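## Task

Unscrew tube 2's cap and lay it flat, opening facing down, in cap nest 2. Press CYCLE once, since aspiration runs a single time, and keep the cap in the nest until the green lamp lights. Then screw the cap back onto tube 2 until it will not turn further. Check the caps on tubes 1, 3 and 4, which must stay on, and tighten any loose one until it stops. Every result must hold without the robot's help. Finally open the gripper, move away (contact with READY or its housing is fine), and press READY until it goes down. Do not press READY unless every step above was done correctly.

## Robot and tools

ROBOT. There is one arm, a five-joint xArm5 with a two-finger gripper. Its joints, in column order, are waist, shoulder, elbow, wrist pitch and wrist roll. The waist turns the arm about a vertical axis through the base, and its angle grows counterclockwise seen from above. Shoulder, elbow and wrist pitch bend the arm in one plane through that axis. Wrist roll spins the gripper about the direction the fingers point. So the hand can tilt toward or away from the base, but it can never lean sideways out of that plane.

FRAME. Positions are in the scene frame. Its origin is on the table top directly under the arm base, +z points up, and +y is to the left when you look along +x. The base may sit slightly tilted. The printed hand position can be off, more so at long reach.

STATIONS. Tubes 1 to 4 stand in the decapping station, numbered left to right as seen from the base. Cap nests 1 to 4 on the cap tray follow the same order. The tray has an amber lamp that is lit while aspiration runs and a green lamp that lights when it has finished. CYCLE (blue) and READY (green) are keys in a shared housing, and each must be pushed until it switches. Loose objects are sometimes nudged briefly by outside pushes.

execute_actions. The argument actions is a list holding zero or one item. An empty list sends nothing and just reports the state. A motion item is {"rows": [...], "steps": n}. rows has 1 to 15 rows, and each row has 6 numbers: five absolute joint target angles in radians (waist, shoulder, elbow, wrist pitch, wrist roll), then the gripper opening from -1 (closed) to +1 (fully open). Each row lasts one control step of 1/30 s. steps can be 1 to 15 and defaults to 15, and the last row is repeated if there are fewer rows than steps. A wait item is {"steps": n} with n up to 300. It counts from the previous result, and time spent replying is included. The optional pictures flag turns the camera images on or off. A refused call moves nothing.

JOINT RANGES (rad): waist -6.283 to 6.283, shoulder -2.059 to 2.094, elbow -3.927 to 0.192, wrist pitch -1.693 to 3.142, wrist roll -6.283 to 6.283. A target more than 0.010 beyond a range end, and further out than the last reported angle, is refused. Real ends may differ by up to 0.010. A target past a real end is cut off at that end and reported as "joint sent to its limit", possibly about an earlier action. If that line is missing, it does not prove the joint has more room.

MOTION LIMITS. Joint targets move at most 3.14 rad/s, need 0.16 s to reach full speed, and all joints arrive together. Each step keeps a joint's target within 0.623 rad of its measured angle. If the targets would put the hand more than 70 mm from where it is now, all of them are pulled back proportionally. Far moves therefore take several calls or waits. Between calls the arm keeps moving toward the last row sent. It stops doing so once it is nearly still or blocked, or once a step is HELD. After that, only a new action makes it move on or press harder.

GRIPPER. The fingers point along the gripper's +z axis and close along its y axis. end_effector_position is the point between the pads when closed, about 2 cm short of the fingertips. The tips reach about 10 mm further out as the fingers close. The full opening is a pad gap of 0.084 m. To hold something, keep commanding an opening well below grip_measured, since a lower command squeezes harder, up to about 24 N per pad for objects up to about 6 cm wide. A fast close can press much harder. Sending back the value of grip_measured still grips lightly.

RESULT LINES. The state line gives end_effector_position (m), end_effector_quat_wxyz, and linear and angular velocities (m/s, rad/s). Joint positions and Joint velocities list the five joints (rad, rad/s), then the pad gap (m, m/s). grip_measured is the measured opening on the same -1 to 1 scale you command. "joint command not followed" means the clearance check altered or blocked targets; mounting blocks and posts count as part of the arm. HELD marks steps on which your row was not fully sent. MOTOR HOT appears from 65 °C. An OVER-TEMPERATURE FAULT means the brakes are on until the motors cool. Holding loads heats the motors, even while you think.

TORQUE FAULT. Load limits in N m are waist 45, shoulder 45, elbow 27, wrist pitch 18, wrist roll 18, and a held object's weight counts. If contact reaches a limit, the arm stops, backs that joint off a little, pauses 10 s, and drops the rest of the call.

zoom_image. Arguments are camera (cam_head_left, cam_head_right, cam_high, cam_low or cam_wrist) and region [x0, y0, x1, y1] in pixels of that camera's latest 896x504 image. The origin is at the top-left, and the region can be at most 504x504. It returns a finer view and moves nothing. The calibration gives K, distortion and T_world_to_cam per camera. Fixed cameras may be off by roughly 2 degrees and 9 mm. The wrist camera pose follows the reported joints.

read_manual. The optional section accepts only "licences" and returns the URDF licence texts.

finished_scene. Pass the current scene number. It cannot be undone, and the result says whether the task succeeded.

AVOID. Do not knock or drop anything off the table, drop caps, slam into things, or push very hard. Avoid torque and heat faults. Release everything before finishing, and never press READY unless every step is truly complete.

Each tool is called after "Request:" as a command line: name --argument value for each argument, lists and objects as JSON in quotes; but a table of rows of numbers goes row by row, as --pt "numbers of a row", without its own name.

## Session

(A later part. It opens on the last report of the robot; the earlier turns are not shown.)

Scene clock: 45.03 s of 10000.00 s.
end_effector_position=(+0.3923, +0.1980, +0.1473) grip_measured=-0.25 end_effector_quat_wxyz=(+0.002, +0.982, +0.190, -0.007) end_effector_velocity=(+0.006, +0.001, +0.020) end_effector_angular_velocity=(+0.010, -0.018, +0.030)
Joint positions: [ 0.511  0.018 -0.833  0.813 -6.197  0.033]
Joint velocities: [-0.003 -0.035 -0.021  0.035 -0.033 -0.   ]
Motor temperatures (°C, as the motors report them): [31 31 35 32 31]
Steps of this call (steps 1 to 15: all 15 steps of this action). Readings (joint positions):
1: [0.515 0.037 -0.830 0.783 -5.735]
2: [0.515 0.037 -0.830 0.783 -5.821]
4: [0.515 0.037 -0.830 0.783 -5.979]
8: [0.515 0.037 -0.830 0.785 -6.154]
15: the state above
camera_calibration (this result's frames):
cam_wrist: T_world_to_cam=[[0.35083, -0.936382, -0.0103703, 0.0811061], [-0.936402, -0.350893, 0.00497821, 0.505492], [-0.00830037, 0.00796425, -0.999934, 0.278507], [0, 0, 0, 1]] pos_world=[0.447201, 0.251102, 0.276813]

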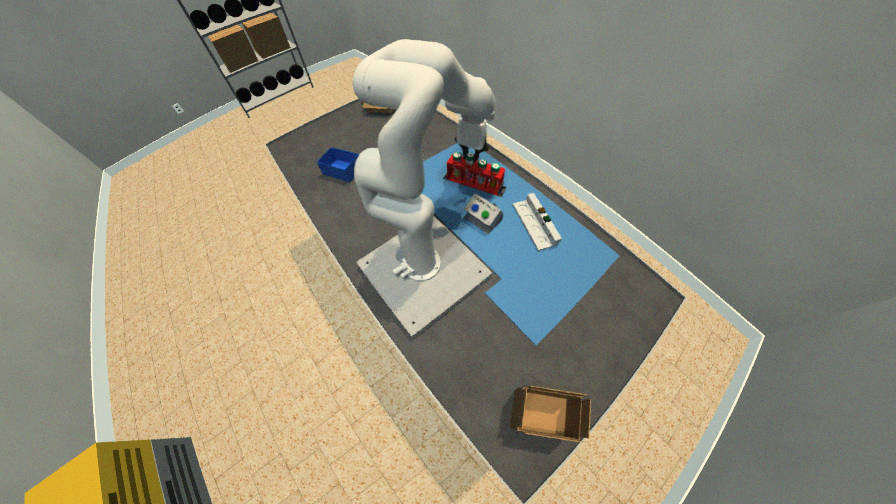

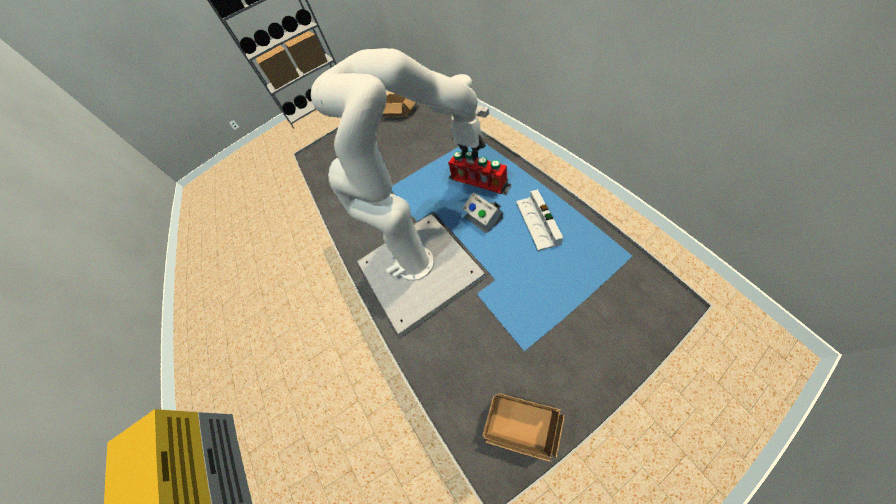

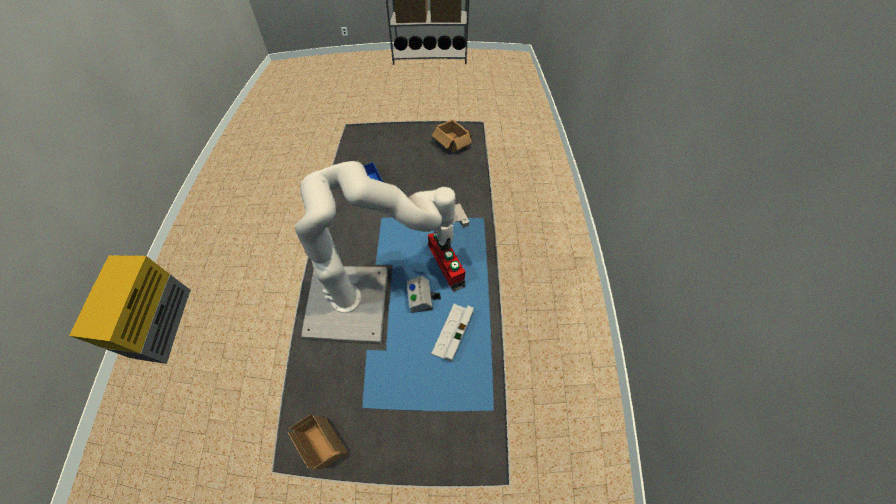

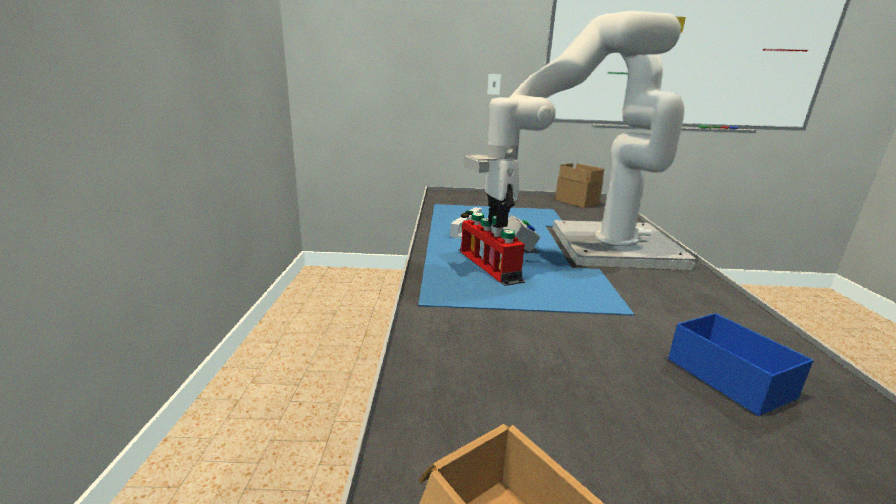

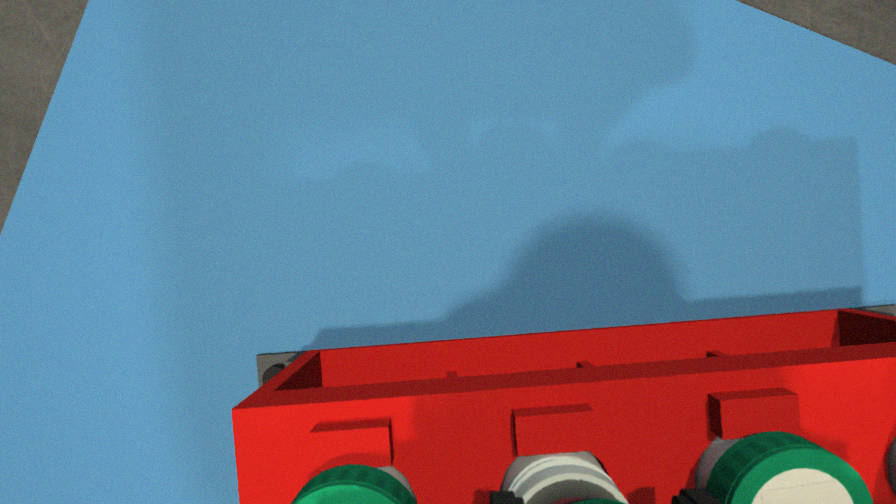

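Request:
execute_actions --actions '[{"rows":[[0.513,-0.06,-0.83,0.885,-6.2,-0.8]],"steps":15}]' --pictures false

Request:
zoom_image --camera "cam_high" --region '[390,260,510,380]'

Scene clock: 48.97 s of 10000.00 s.
end_effector_position=(+0.3841, +0.1949, +0.1741) grip_measured=-0.25 end_effector_quat_wxyz=(+0.001, +0.981, +0.192, -0.006) end_effector_velocity=(-0.000, +0.000, +0.003) end_effector_angular_velocity=(+0.001, -0.001, +0.000)
Joint positions: [ 0.513 -0.059 -0.83   0.884 -6.2    0.033]
Joint velocities: [ 0.001 -0.006 -0.002  0.006  0.     0.   ]
Motor temperatures (°C, as the motors report them): [31 31 35 32 31]
Steps of this call (steps 1 to 15: the robot went on to your last target; steps 16 to 103: nothing new was sent; steps 104 to 118: all 15 steps of this action). Readings (joint positions):
104: [0.513 0.015 -0.836 0.814 -6.200]
105: [0.513 0.013 -0.836 0.817 -6.200]
107: [0.513 -0.012 -0.832 0.842 -6.200]
111: [0.513 -0.053 -0.833 0.875 -6.200]
118: the state above

Region (390, 260, 510, 380) of cam_high's 896x504 image, scaled by 4.200, with more detail than that image has.

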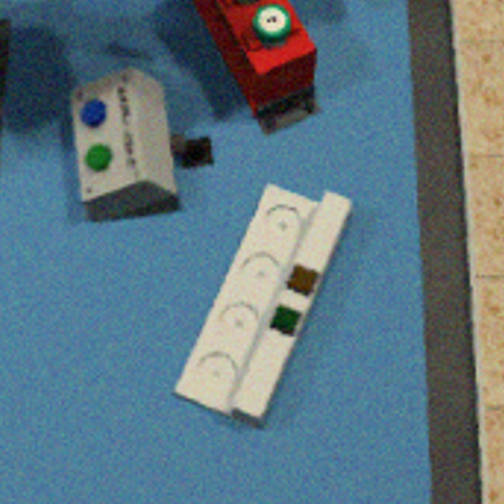

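Request:
execute_actions --actions '[{"rows":[[-0.28,-0.06,-0.81,0.857,-2.2,-0.8]],"steps":15}]' --pictures false

Request:
execute_actions --actions '[{"steps":40}]'

Scene clock: 58.13 s of 10000.00 s.
end_effector_position=(+0.4274, +0.0484, +0.1723) grip_measured=-0.25 end_effector_quat_wxyz=(+0.003, +0.985, -0.172, -0.002) end_effector_velocity=(+0.037, -0.349, -0.004) end_effector_angular_velocity=(-0.016, -0.018, -1.840)
Joint positions: [ 0.154 -0.06  -0.82   0.871 -5.827  0.033]
Joint velocities: [-0.819 -0.     0.021 -0.027  1.021 -0.   ]
Motor temperatures (°C, as the motors report them): [31 31 36 32 31]
Steps of this call (steps 1 to 15: the robot went on to your last target; steps 16 to 260: nothing new was sent; steps 261 to 275: all 15 steps of this action). Readings (joint positions):
261: [0.513 -0.060 -0.830 0.885 -6.200]
262: [0.511 -0.060 -0.830 0.885 -6.196]
264: [0.475 -0.060 -0.829 0.883 -6.157]
268: [0.350 -0.060 -0.825 0.878 -6.037]
275: the state above

Scene clock: 59.47 s of 10000.00 s.
end_effector_position=(+0.4072, -0.1348, +0.1709) grip_measured=-0.25 end_effector_quat_wxyz=(+0.001, +0.330, +0.944, -0.006) end_effector_velocity=(-0.001, -0.000, -0.000) end_effector_angular_velocity=(-0.005, -0.027, -2.614)
Joint positions: [-0.28  -0.06  -0.81   0.857 -2.791  0.033]
Joint velocities: [-0.001  0.     0.001  0.001  2.614  0.   ]
Motor temperatures (°C, as the motors report them): [31 31 36 32 31]
Steps of this call (steps 1 to 40: the robot went on to your last target). Readings (joint positions):
1: [0.127 -0.060 -0.820 0.870 -5.791]
2: [0.100 -0.060 -0.819 0.870 -5.755]
4: [0.047 -0.060 -0.818 0.868 -5.675]
8: [-0.056 -0.060 -0.815 0.864 -5.484]
40: the state above
camera_calibration (this result's frames):
cam_wrist: T_world_to_cam=[[0.641142, 0.767128, -0.0212576, -0.122295], [0.767258, -0.641332, -0.00292318, -0.328957], [-0.0158756, -0.0144359, -0.99977, 0.304896], [0, 0, 0, 1]] pos_world=[0.335643, -0.112754, 0.301265]

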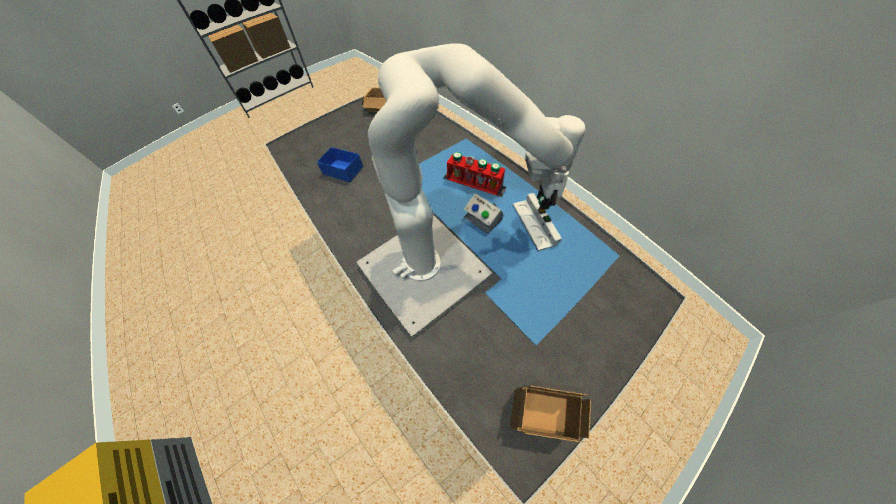

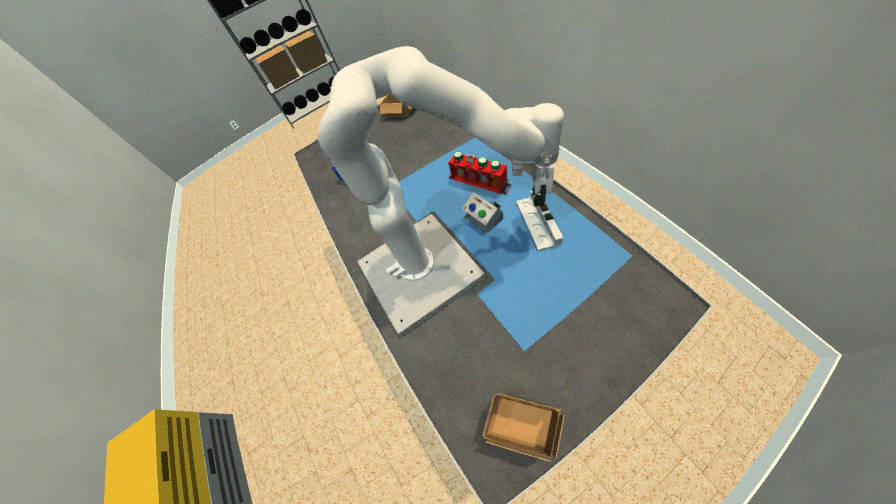

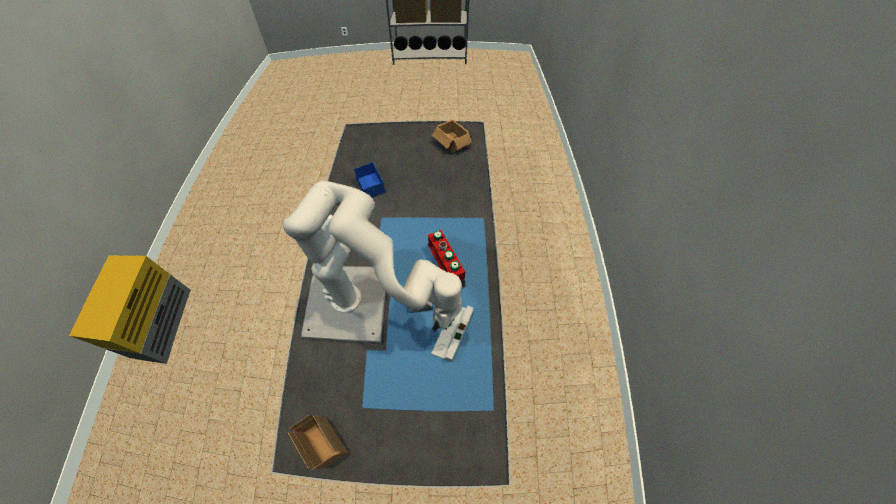

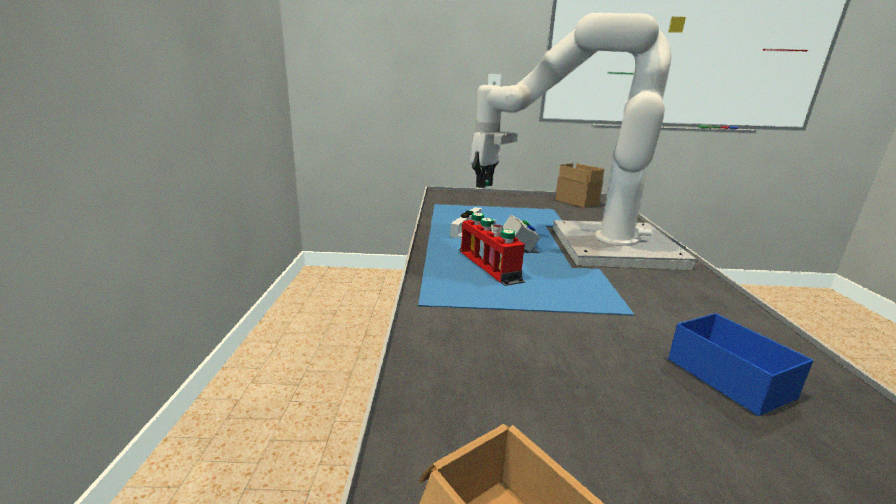

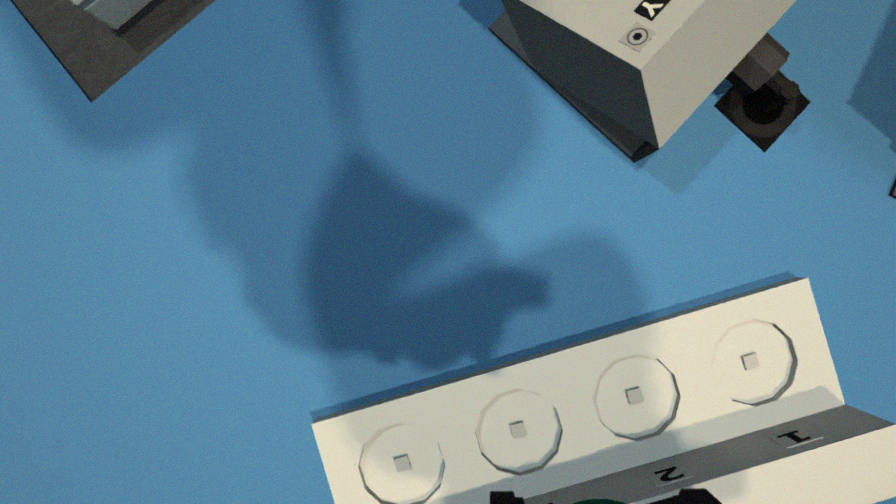

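Request:
execute_actions --actions '[{"rows":[[-0.187,0.129,-0.8386,0.697,-1.41,-0.8]],"steps":15}]' --pictures false

Request:
execute_actions --actions '[{"rows":[[-0.187,0.129,-0.8386,0.697,-1.41,-0.8],[-0.187,0.129,-0.8386,0.697,-1.41,-0.8],[-0.187,0.129,-0.8386,0.697,-1.41,-0.8],[-0.187,0.248,-0.817,0.556,-1.41,-0.8]],"steps":15}]' --pictures false

Request:
execute_actions --actions '[{"steps":10}]'

Scene clock: 69.37 s of 10000.00 s.
end_effector_position=(+0.4384, -0.1032, +0.1119) grip_measured=-0.25 end_effector_quat_wxyz=(+0.003, +0.820, +0.573, -0.004) end_effector_velocity=(+0.025, +0.008, -0.010) end_effector_angular_velocity=(-0.013, -0.053, -0.509)
Joint positions: [-0.19   0.124 -0.837  0.703 -1.453  0.033]
Joint velocities: [ 0.03   0.06  -0.031 -0.078  0.54   0.   ]
Motor temperatures (°C, as the motors report them): [31 31 36 32 31]
Steps of this call (steps 1 to 30: the robot went on to your last target; steps 31 to 282: nothing new was sent; steps 283 to 297: all 15 steps of this action). Readings (joint positions):
283: [-0.280 -0.060 -0.810 0.857 -2.200]
284: [-0.280 -0.059 -0.810 0.856 -2.196]
286: [-0.274 -0.048 -0.813 0.845 -2.153]
290: [-0.234 0.033 -0.825 0.778 -1.876]
297: the state above

Scene clock: 69.87 s of 10000.00 s.
end_effector_position=(+0.4508, -0.1054, +0.0746) grip_measured=-0.25 end_effector_quat_wxyz=(+0.016, +0.831, +0.556, +0.008) end_effector_velocity=(+0.006, -0.001, -0.001) end_effector_angular_velocity=(-0.007, -0.031, +0.000)
Joint positions: [-0.187  0.227 -0.832  0.558 -1.41   0.033]
Joint velocities: [ 0.001  0.004  0.007 -0.042  0.001  0.   ]
Motor temperatures (°C, as the motors report them): [31 31 36 32 31]
Steps of this call (steps 1 to 15: all 15 steps of this action). Readings (joint positions):
1: [-0.189 0.125 -0.838 0.701 -1.438]
2: [-0.188 0.126 -0.838 0.700 -1.429]
4: [-0.188 0.127 -0.839 0.698 -1.419]
8: [-0.187 0.182 -0.832 0.629 -1.412]
15: the state above

Scene clock: 70.20 s of 10000.00 s.
end_effector_position=(+0.4509, -0.1054, +0.0747) grip_measured=-0.25 end_effector_quat_wxyz=(+0.017, +0.831, +0.556, +0.009) end_effector_velocity=(+0.000, -0.000, +0.000) end_effector_angular_velocity=(+0.000, +0.001, +0.000)
Joint positions: [-0.187  0.227 -0.831  0.556 -1.41   0.033]
Joint velocities: [-0.     0.001 -0.002  0.002 -0.     0.   ]
Motor temperatures (°C, as the motors report them): [31 31 36 32 31]
Steps of this call (steps 1 to 10: the robot went on to your last target). Readings (joint positions):
1: [-0.187 0.227 -0.832 0.556 -1.410]
2: [-0.187 0.227 -0.831 0.556 -1.410]
4: [-0.187 0.227 -0.831 0.556 -1.410]
8: [-0.187 0.227 -0.831 0.555 -1.410]
10: the state above
camera_calibration (this result's frames):
cam_wrist: T_world_to_cam=[[0.915271, -0.40202, 0.0256472, -0.425218], [-0.402023, -0.915614, -0.00529211, 0.154619], [0.0256105, -0.00546704, -0.999657, 0.192035], [0, 0, 0, 1]] pos_world=[0.446432, -0.028325, 0.203693]

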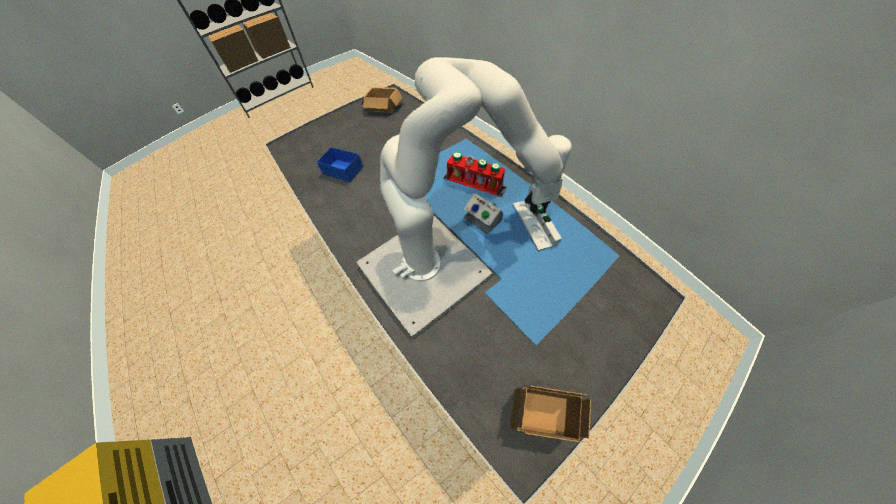

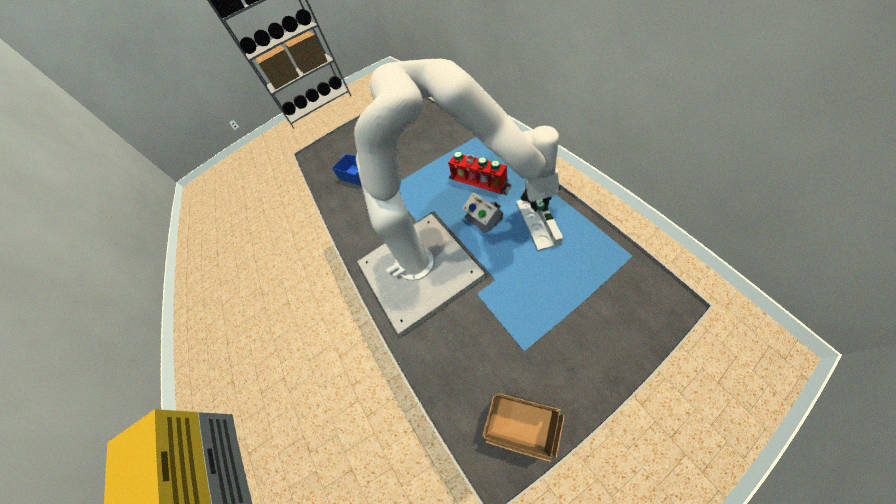

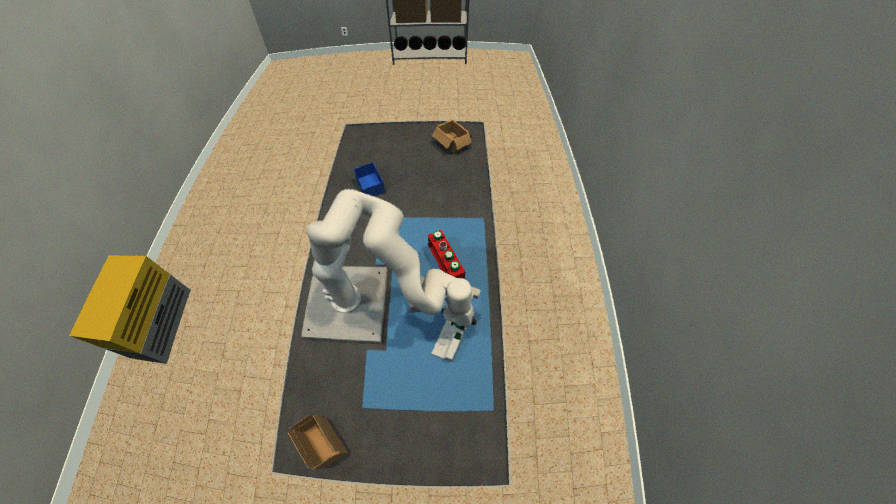

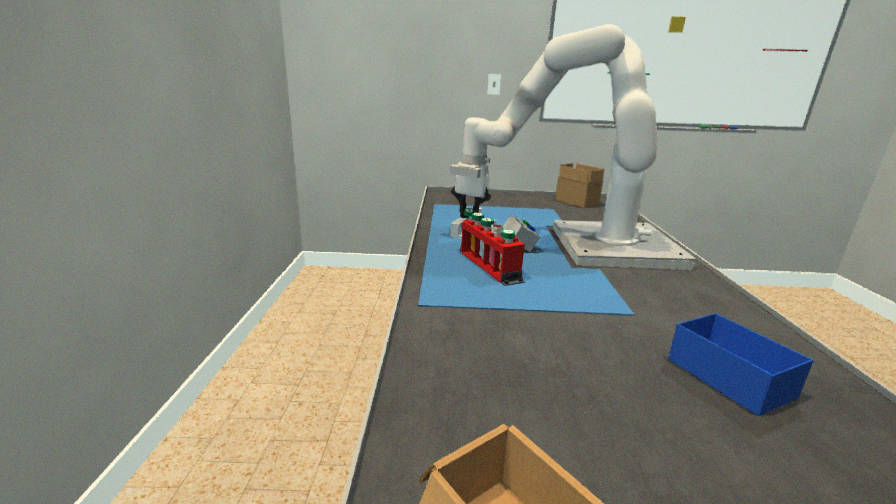

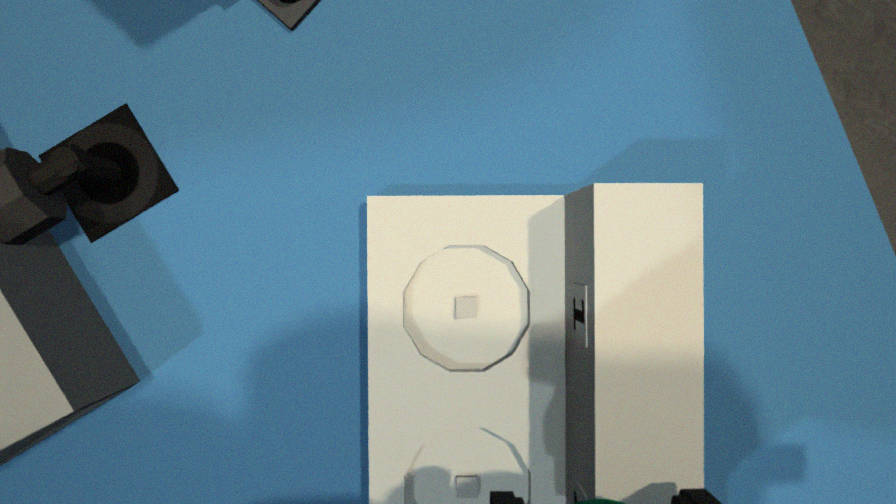

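Request:
execute_actions --actions '[{"rows":[[-0.187,0.129,-0.8386,0.697,-1.41,-0.8],[-0.187,0.129,-0.8386,0.697,-1.41,-0.8],[-0.187,0.129,-0.8386,0.697,-1.41,-0.8],[-0.187,0.129,-0.8386,0.697,-1.41,-0.8],[-0.187,0.129,-0.8386,0.697,-1.41,-0.8],[-0.187,0.129,-0.8386,0.697,-1.41,-0.8],[-0.187,0.129,-0.8386,0.697,-1.41,-0.8],[-0.181,0.106,-0.773,0.654,-1.41,-0.8]],"steps":15}]' --pictures false

Request:
execute_actions --actions '[{"rows":[[-0.181,0.106,-0.773,0.654,-1.41,-0.8]],"steps":8}]'

Scene clock: 76.50 s of 10000.00 s.
end_effector_position=(+0.4249, -0.0964, +0.0993) grip_measured=-0.25 end_effector_quat_wxyz=(+0.001, +0.829, +0.559, -0.006) end_effector_velocity=(-0.010, +0.005, +0.001) end_effector_angular_velocity=(-0.008, -0.037, +0.004)
Joint positions: [-0.181  0.112 -0.778  0.66  -1.41   0.033]
Joint velocities: [ 0.006 -0.054  0.077 -0.061  0.002  0.   ]
Motor temperatures (°C, as the motors report them): [31 31 35 32 31]
Steps of this call (steps 1 to 15: the robot went on to your last target; steps 16 to 174: nothing new was sent; steps 175 to 189: all 15 steps of this action). Readings (joint positions):
175: [-0.187 0.227 -0.831 0.556 -1.410]
176: [-0.187 0.226 -0.832 0.559 -1.410]
178: [-0.186 0.208 -0.828 0.598 -1.410]
182: [-0.186 0.150 -0.829 0.678 -1.410]
189: the state above

Scene clock: 76.77 s of 10000.00 s.
end_effector_position=(+0.4254, -0.0964, +0.1007) grip_measured=-0.25 end_effector_quat_wxyz=(+0.003, +0.829, +0.559, -0.004) end_effector_velocity=(-0.000, +0.000, +0.001) end_effector_angular_velocity=(-0.001, -0.003, +0.001)
Joint positions: [-0.181  0.107 -0.773  0.654 -1.41   0.033]
Joint velocities: [ 0.001 -0.004  0.003 -0.002  0.    -0.   ]
Motor temperatures (°C, as the motors report them): [31 31 35 32 31]
Steps of this call (steps 1 to 8: all 8 steps of this action). Readings (joint positions):
1: [-0.181 0.111 -0.776 0.658 -1.410]
2: [-0.181 0.109 -0.775 0.657 -1.410]
4: [-0.181 0.108 -0.774 0.655 -1.410]
8: the state above
camera_calibration (this result's frames):
cam_wrist: T_world_to_cam=[[0.917863, -0.396779, -0.00970877, -0.395932], [-0.396787, -0.91791, 0.0011939, 0.149633], [-0.00938549, 0.00275648, -0.999952, 0.234453], [0, 0, 0, 1]] pos_world=[0.424984, -0.0203947, 0.230419]

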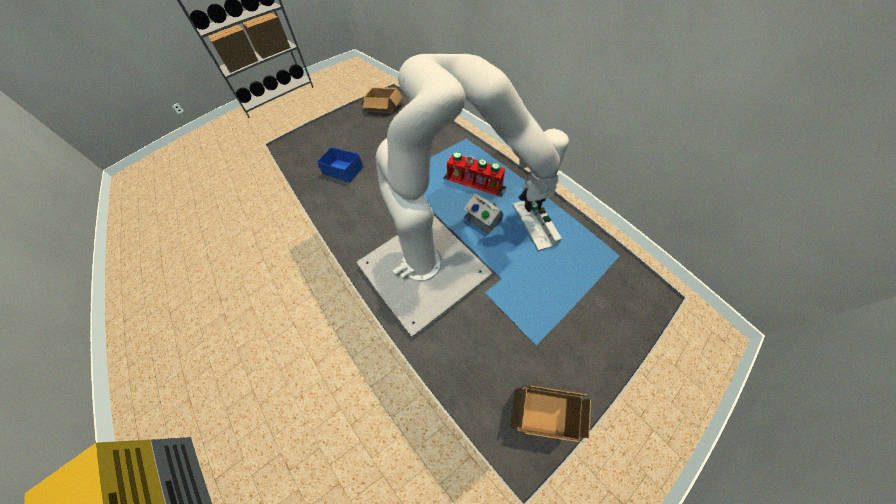

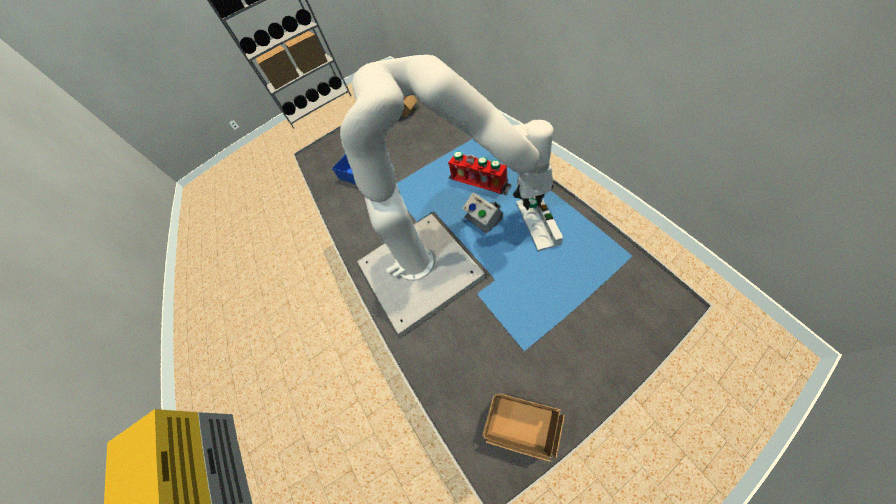

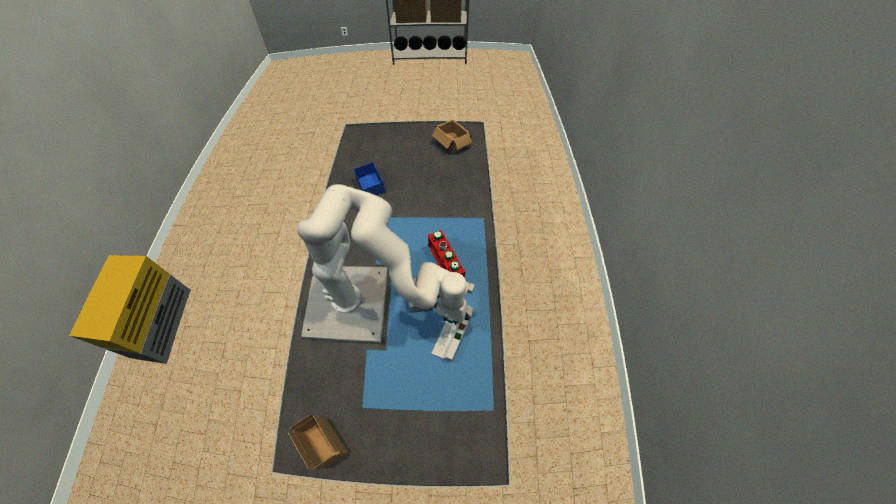

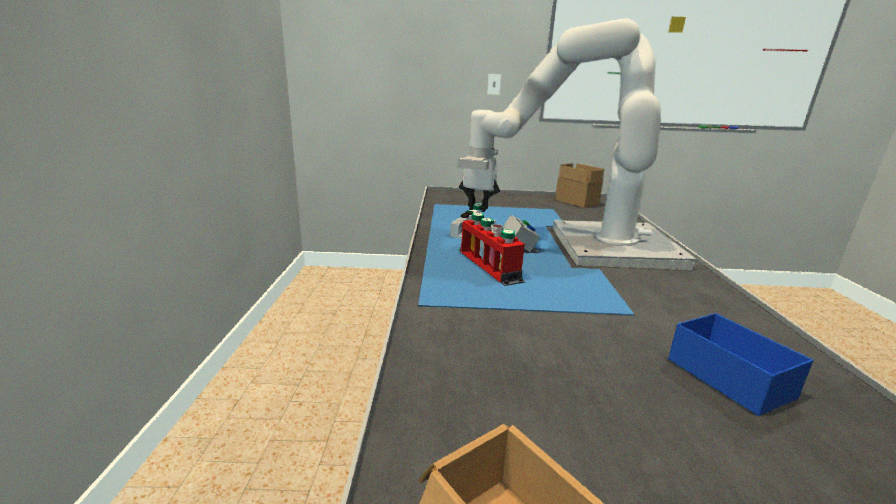

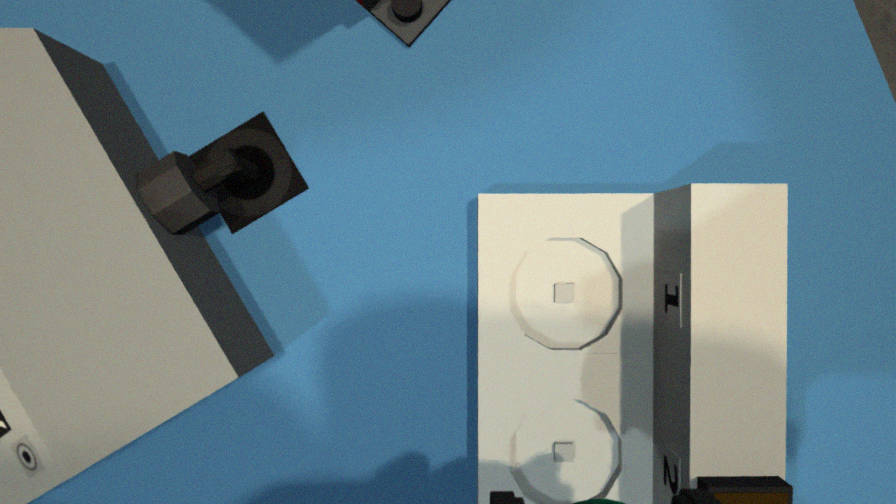

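Request:
execute_actions --actions '[{"rows":[[-0.183,0.122,-0.7935,0.6585,-1.41,-0.8],[-0.183,0.122,-0.7935,0.6585,-1.41,-0.8],[-0.183,0.122,-0.7935,0.6585,-1.41,-0.8],[-0.183,0.17,-0.784,0.601,-1.41,-0.8],[-0.183,0.17,-0.784,0.601,-1.41,-0.8],[-0.183,0.17,-0.784,0.601,-1.41,-0.8],[-0.183,0.221,-0.778,0.544,-1.41,-0.8]],"steps":15}]' --pictures false

Request:
execute_actions --actions '[{"rows":[[-0.183,0.221,-0.778,0.544,-1.41,-0.8]],"steps":8}]'

Scene clock: 84.03 s of 10000.00 s.
end_effector_position=(+0.4283, -0.0983, +0.0619) grip_measured=-0.25 end_effector_quat_wxyz=(+0.002, +0.830, +0.558, -0.005) end_effector_velocity=(+0.004, -0.000, -0.005) end_effector_angular_velocity=(-0.005, -0.020, -0.000)
Joint positions: [-0.183  0.216 -0.777  0.552 -1.41   0.033]
Joint velocities: [ 0.002  0.014  0.006 -0.041  0.003 -0.002]
Motor temperatures (°C, as the motors report them): [31 31 35 32 31]
Steps of this call (steps 1 to 15: the robot went on to your last target; steps 16 to 203: nothing new was sent; steps 204 to 218: all 15 steps of this action). Readings (joint positions):
204: [-0.181 0.106 -0.773 0.654 -1.410]
205: [-0.181 0.107 -0.775 0.655 -1.410]
207: [-0.182 0.114 -0.783 0.656 -1.410]
211: [-0.183 0.151 -0.786 0.620 -1.410]
218: the state above

Scene clock: 84.30 s of 10000.00 s.
end_effector_position=(+0.4288, -0.0984, +0.0614) grip_measured=-0.25 end_effector_quat_wxyz=(+0.003, +0.830, +0.558, -0.004) end_effector_velocity=(+0.002, -0.001, -0.001) end_effector_angular_velocity=(-0.001, -0.005, -0.000)
Joint positions: [-0.183  0.218 -0.776  0.548 -1.41   0.033]
Joint velocities: [-0.001  0.005 -0.003 -0.008 -0.    -0.   ]
Motor temperatures (°C, as the motors report them): [31 31 35 32 31]
Steps of this call (steps 1 to 8: all 8 steps of this action). Readings (joint positions):
1: [-0.183 0.216 -0.776 0.551 -1.410]
2: [-0.183 0.217 -0.776 0.550 -1.410]
4: [-0.183 0.217 -0.776 0.549 -1.410]
8: the state above
camera_calibration (this result's frames):
cam_wrist: T_world_to_cam=[[0.917083, -0.398534, -0.011415, -0.399988], [-0.398543, -0.917148, 0.00153363, 0.150023], [-0.0110804, 0.00314289, -0.999934, 0.195942], [0, 0, 0, 1]] pos_world=[0.428784, -0.022431, 0.191133]

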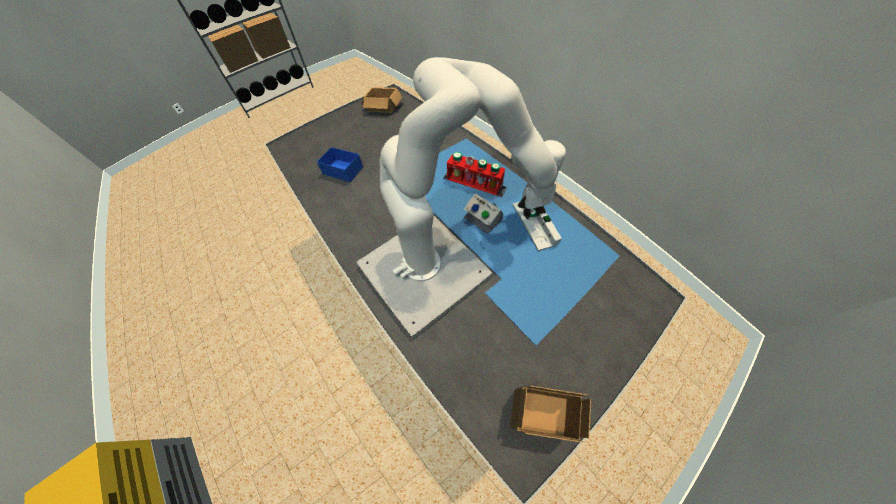

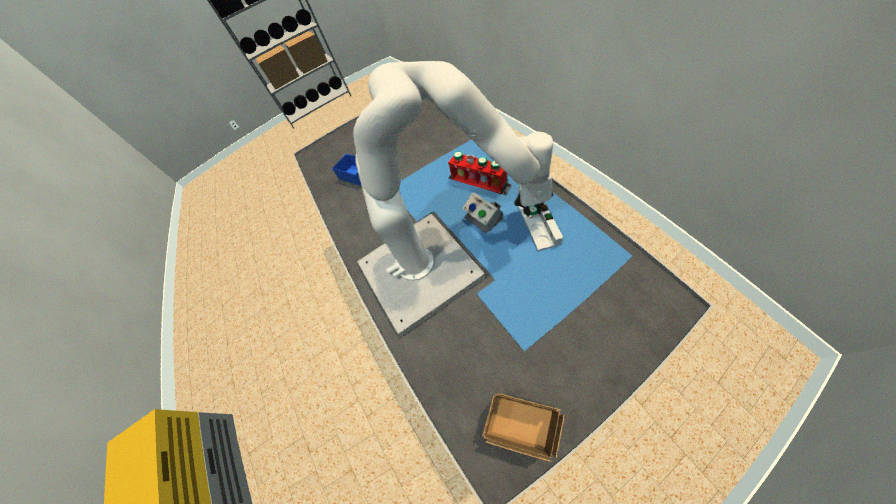

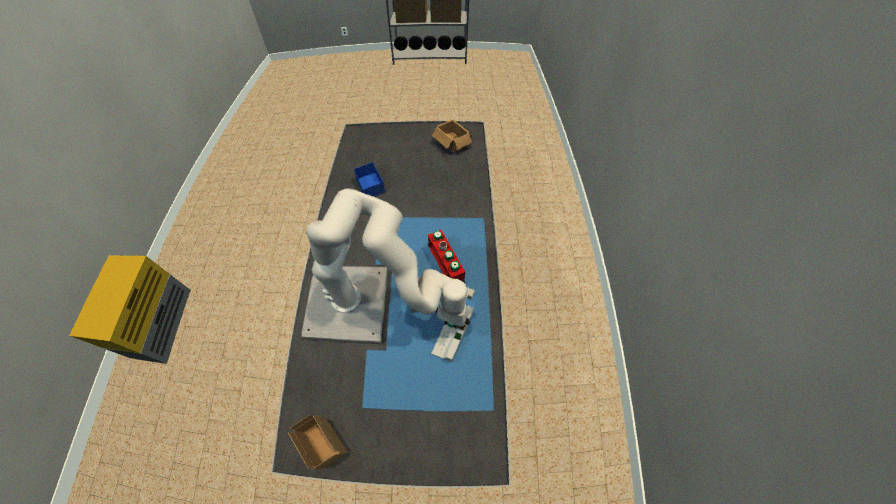

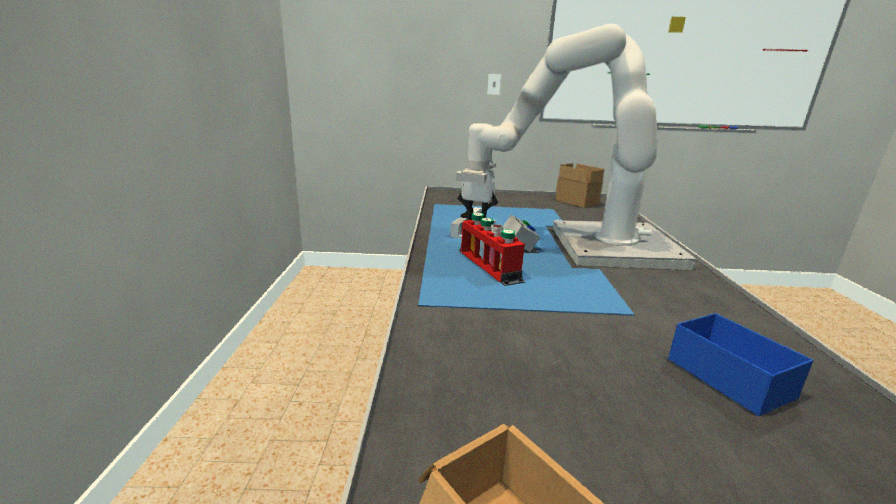

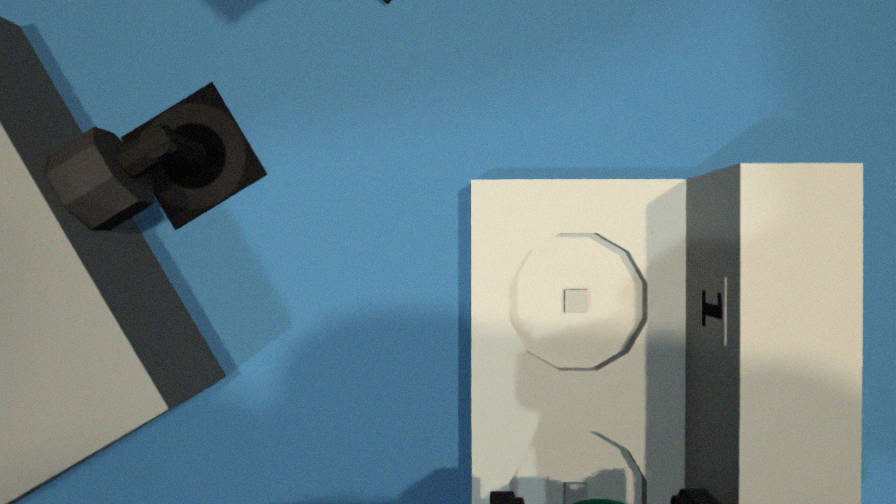

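Request:
execute_actions --actions '[{"rows":[[-0.183,0.25,-0.779,0.517,-1.41,-0.8],[-0.183,0.25,-0.779,0.517,-1.41,-0.8],[-0.183,0.25,-0.779,0.517,-1.41,-0.8],[-0.183,0.25,-0.779,0.517,-1.41,-0.8],[-0.183,0.25,-0.779,0.517,-1.41,-0.8],[-0.183,0.25,-0.779,0.517,-1.41,-0.8],[-0.183,0.276,-0.779,0.490,-1.41,-0.8]],"steps":15}]'

Scene clock: 100.77 s of 10000.00 s.
end_effector_position=(+0.4273, -0.0983, +0.0397) grip_measured=-0.25 end_effector_quat_wxyz=(+0.001, +0.830, +0.558, -0.006) end_effector_velocity=(+0.002, -0.000, -0.003) end_effector_angular_velocity=(-0.002, -0.010, +0.000)
Joint positions: [-0.183  0.276 -0.776  0.495 -1.41   0.033]
Joint velocities: [ 0.     0.01   0.001 -0.022  0.    -0.   ]
Motor temperatures (°C, as the motors report them): [31 30 36 35 31]
Steps of this call (steps 1 to 15: the robot went on to your last target; steps 16 to 479: nothing new was sent; steps 480 to 494: all 15 steps of this action). Readings (joint positions):
480: [-0.183 0.221 -0.778 0.548 -1.410]
481: [-0.183 0.223 -0.778 0.546 -1.410]
483: [-0.183 0.239 -0.775 0.534 -1.410]
487: [-0.184 0.256 -0.777 0.519 -1.410]
494: the state above
camera_calibration (this result's frames):
cam_wrist: T_world_to_cam=[[0.916998, -0.398522, -0.0171958, -0.398532], [-0.398538, -0.917148, 0.00260876, 0.149489], [-0.0168108, 0.00446098, -0.999849, 0.176782], [0, 0, 0, 1]] pos_world=[0.428002, -0.0225083, 0.169512]

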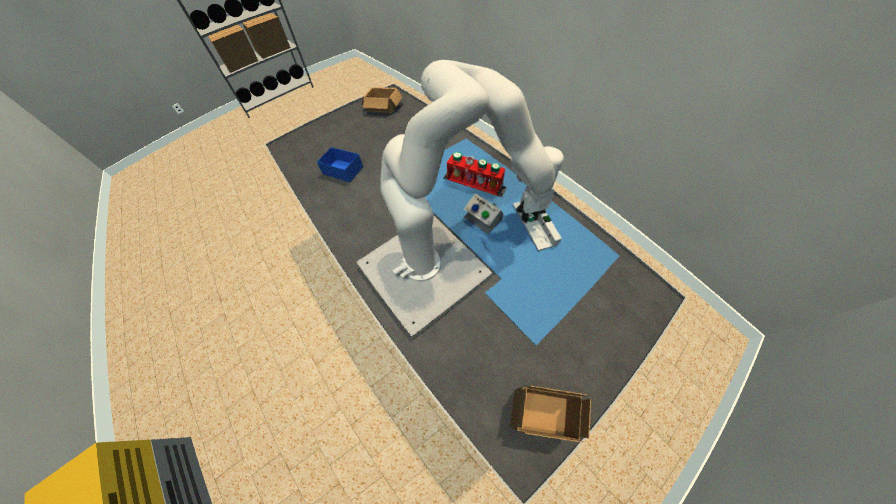

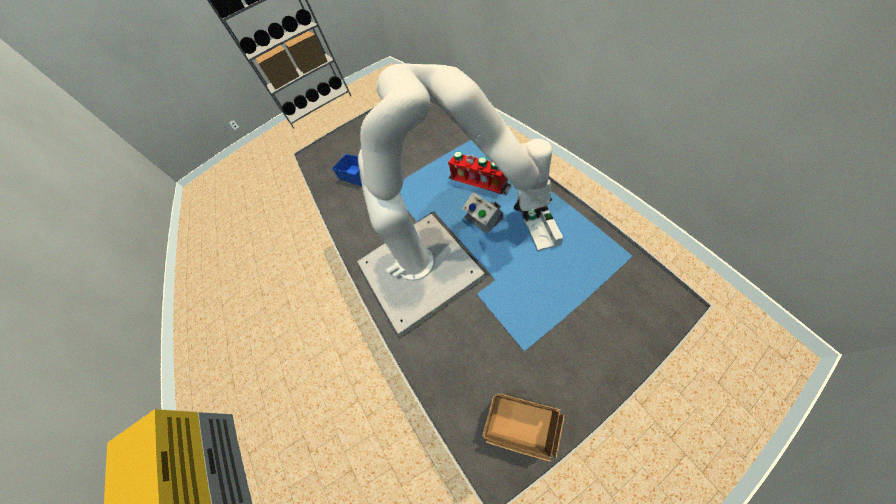

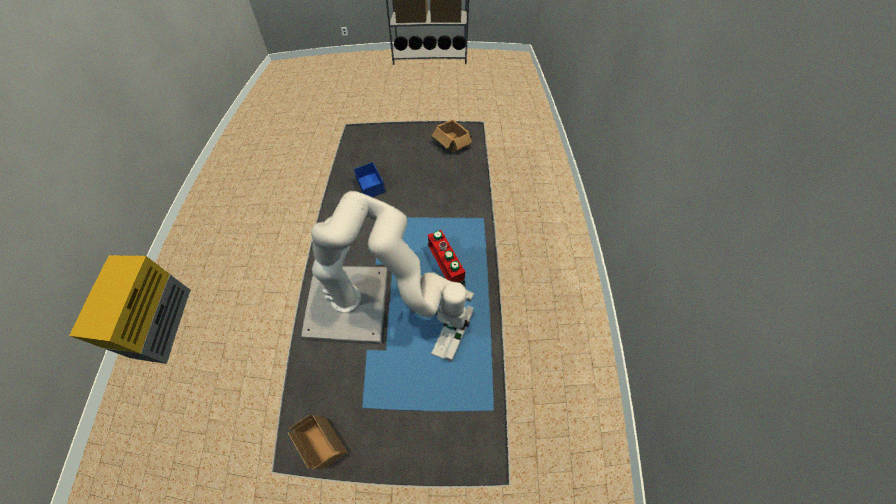

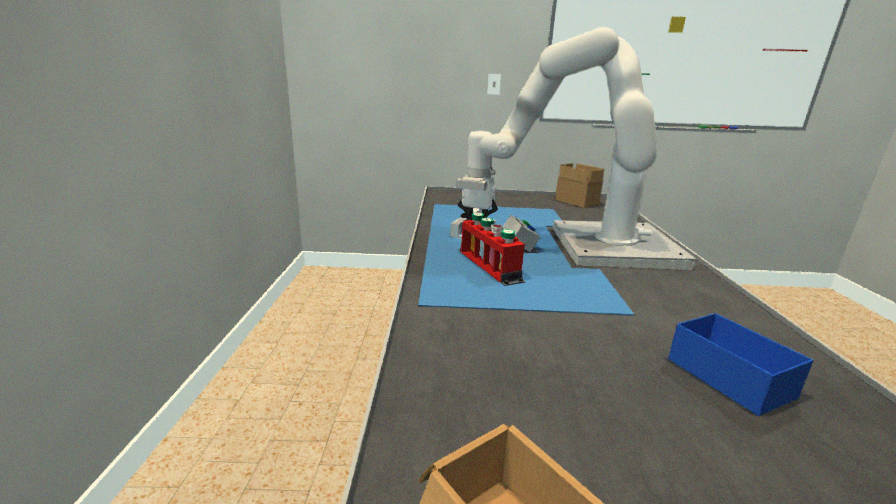

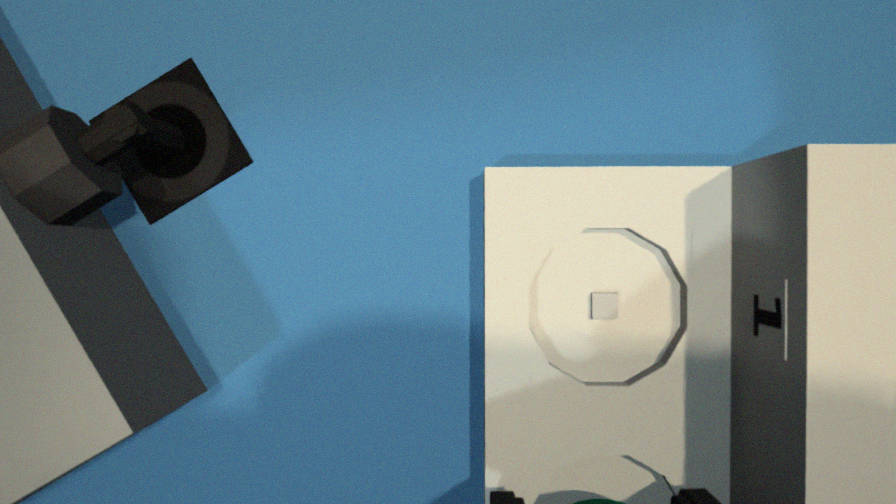

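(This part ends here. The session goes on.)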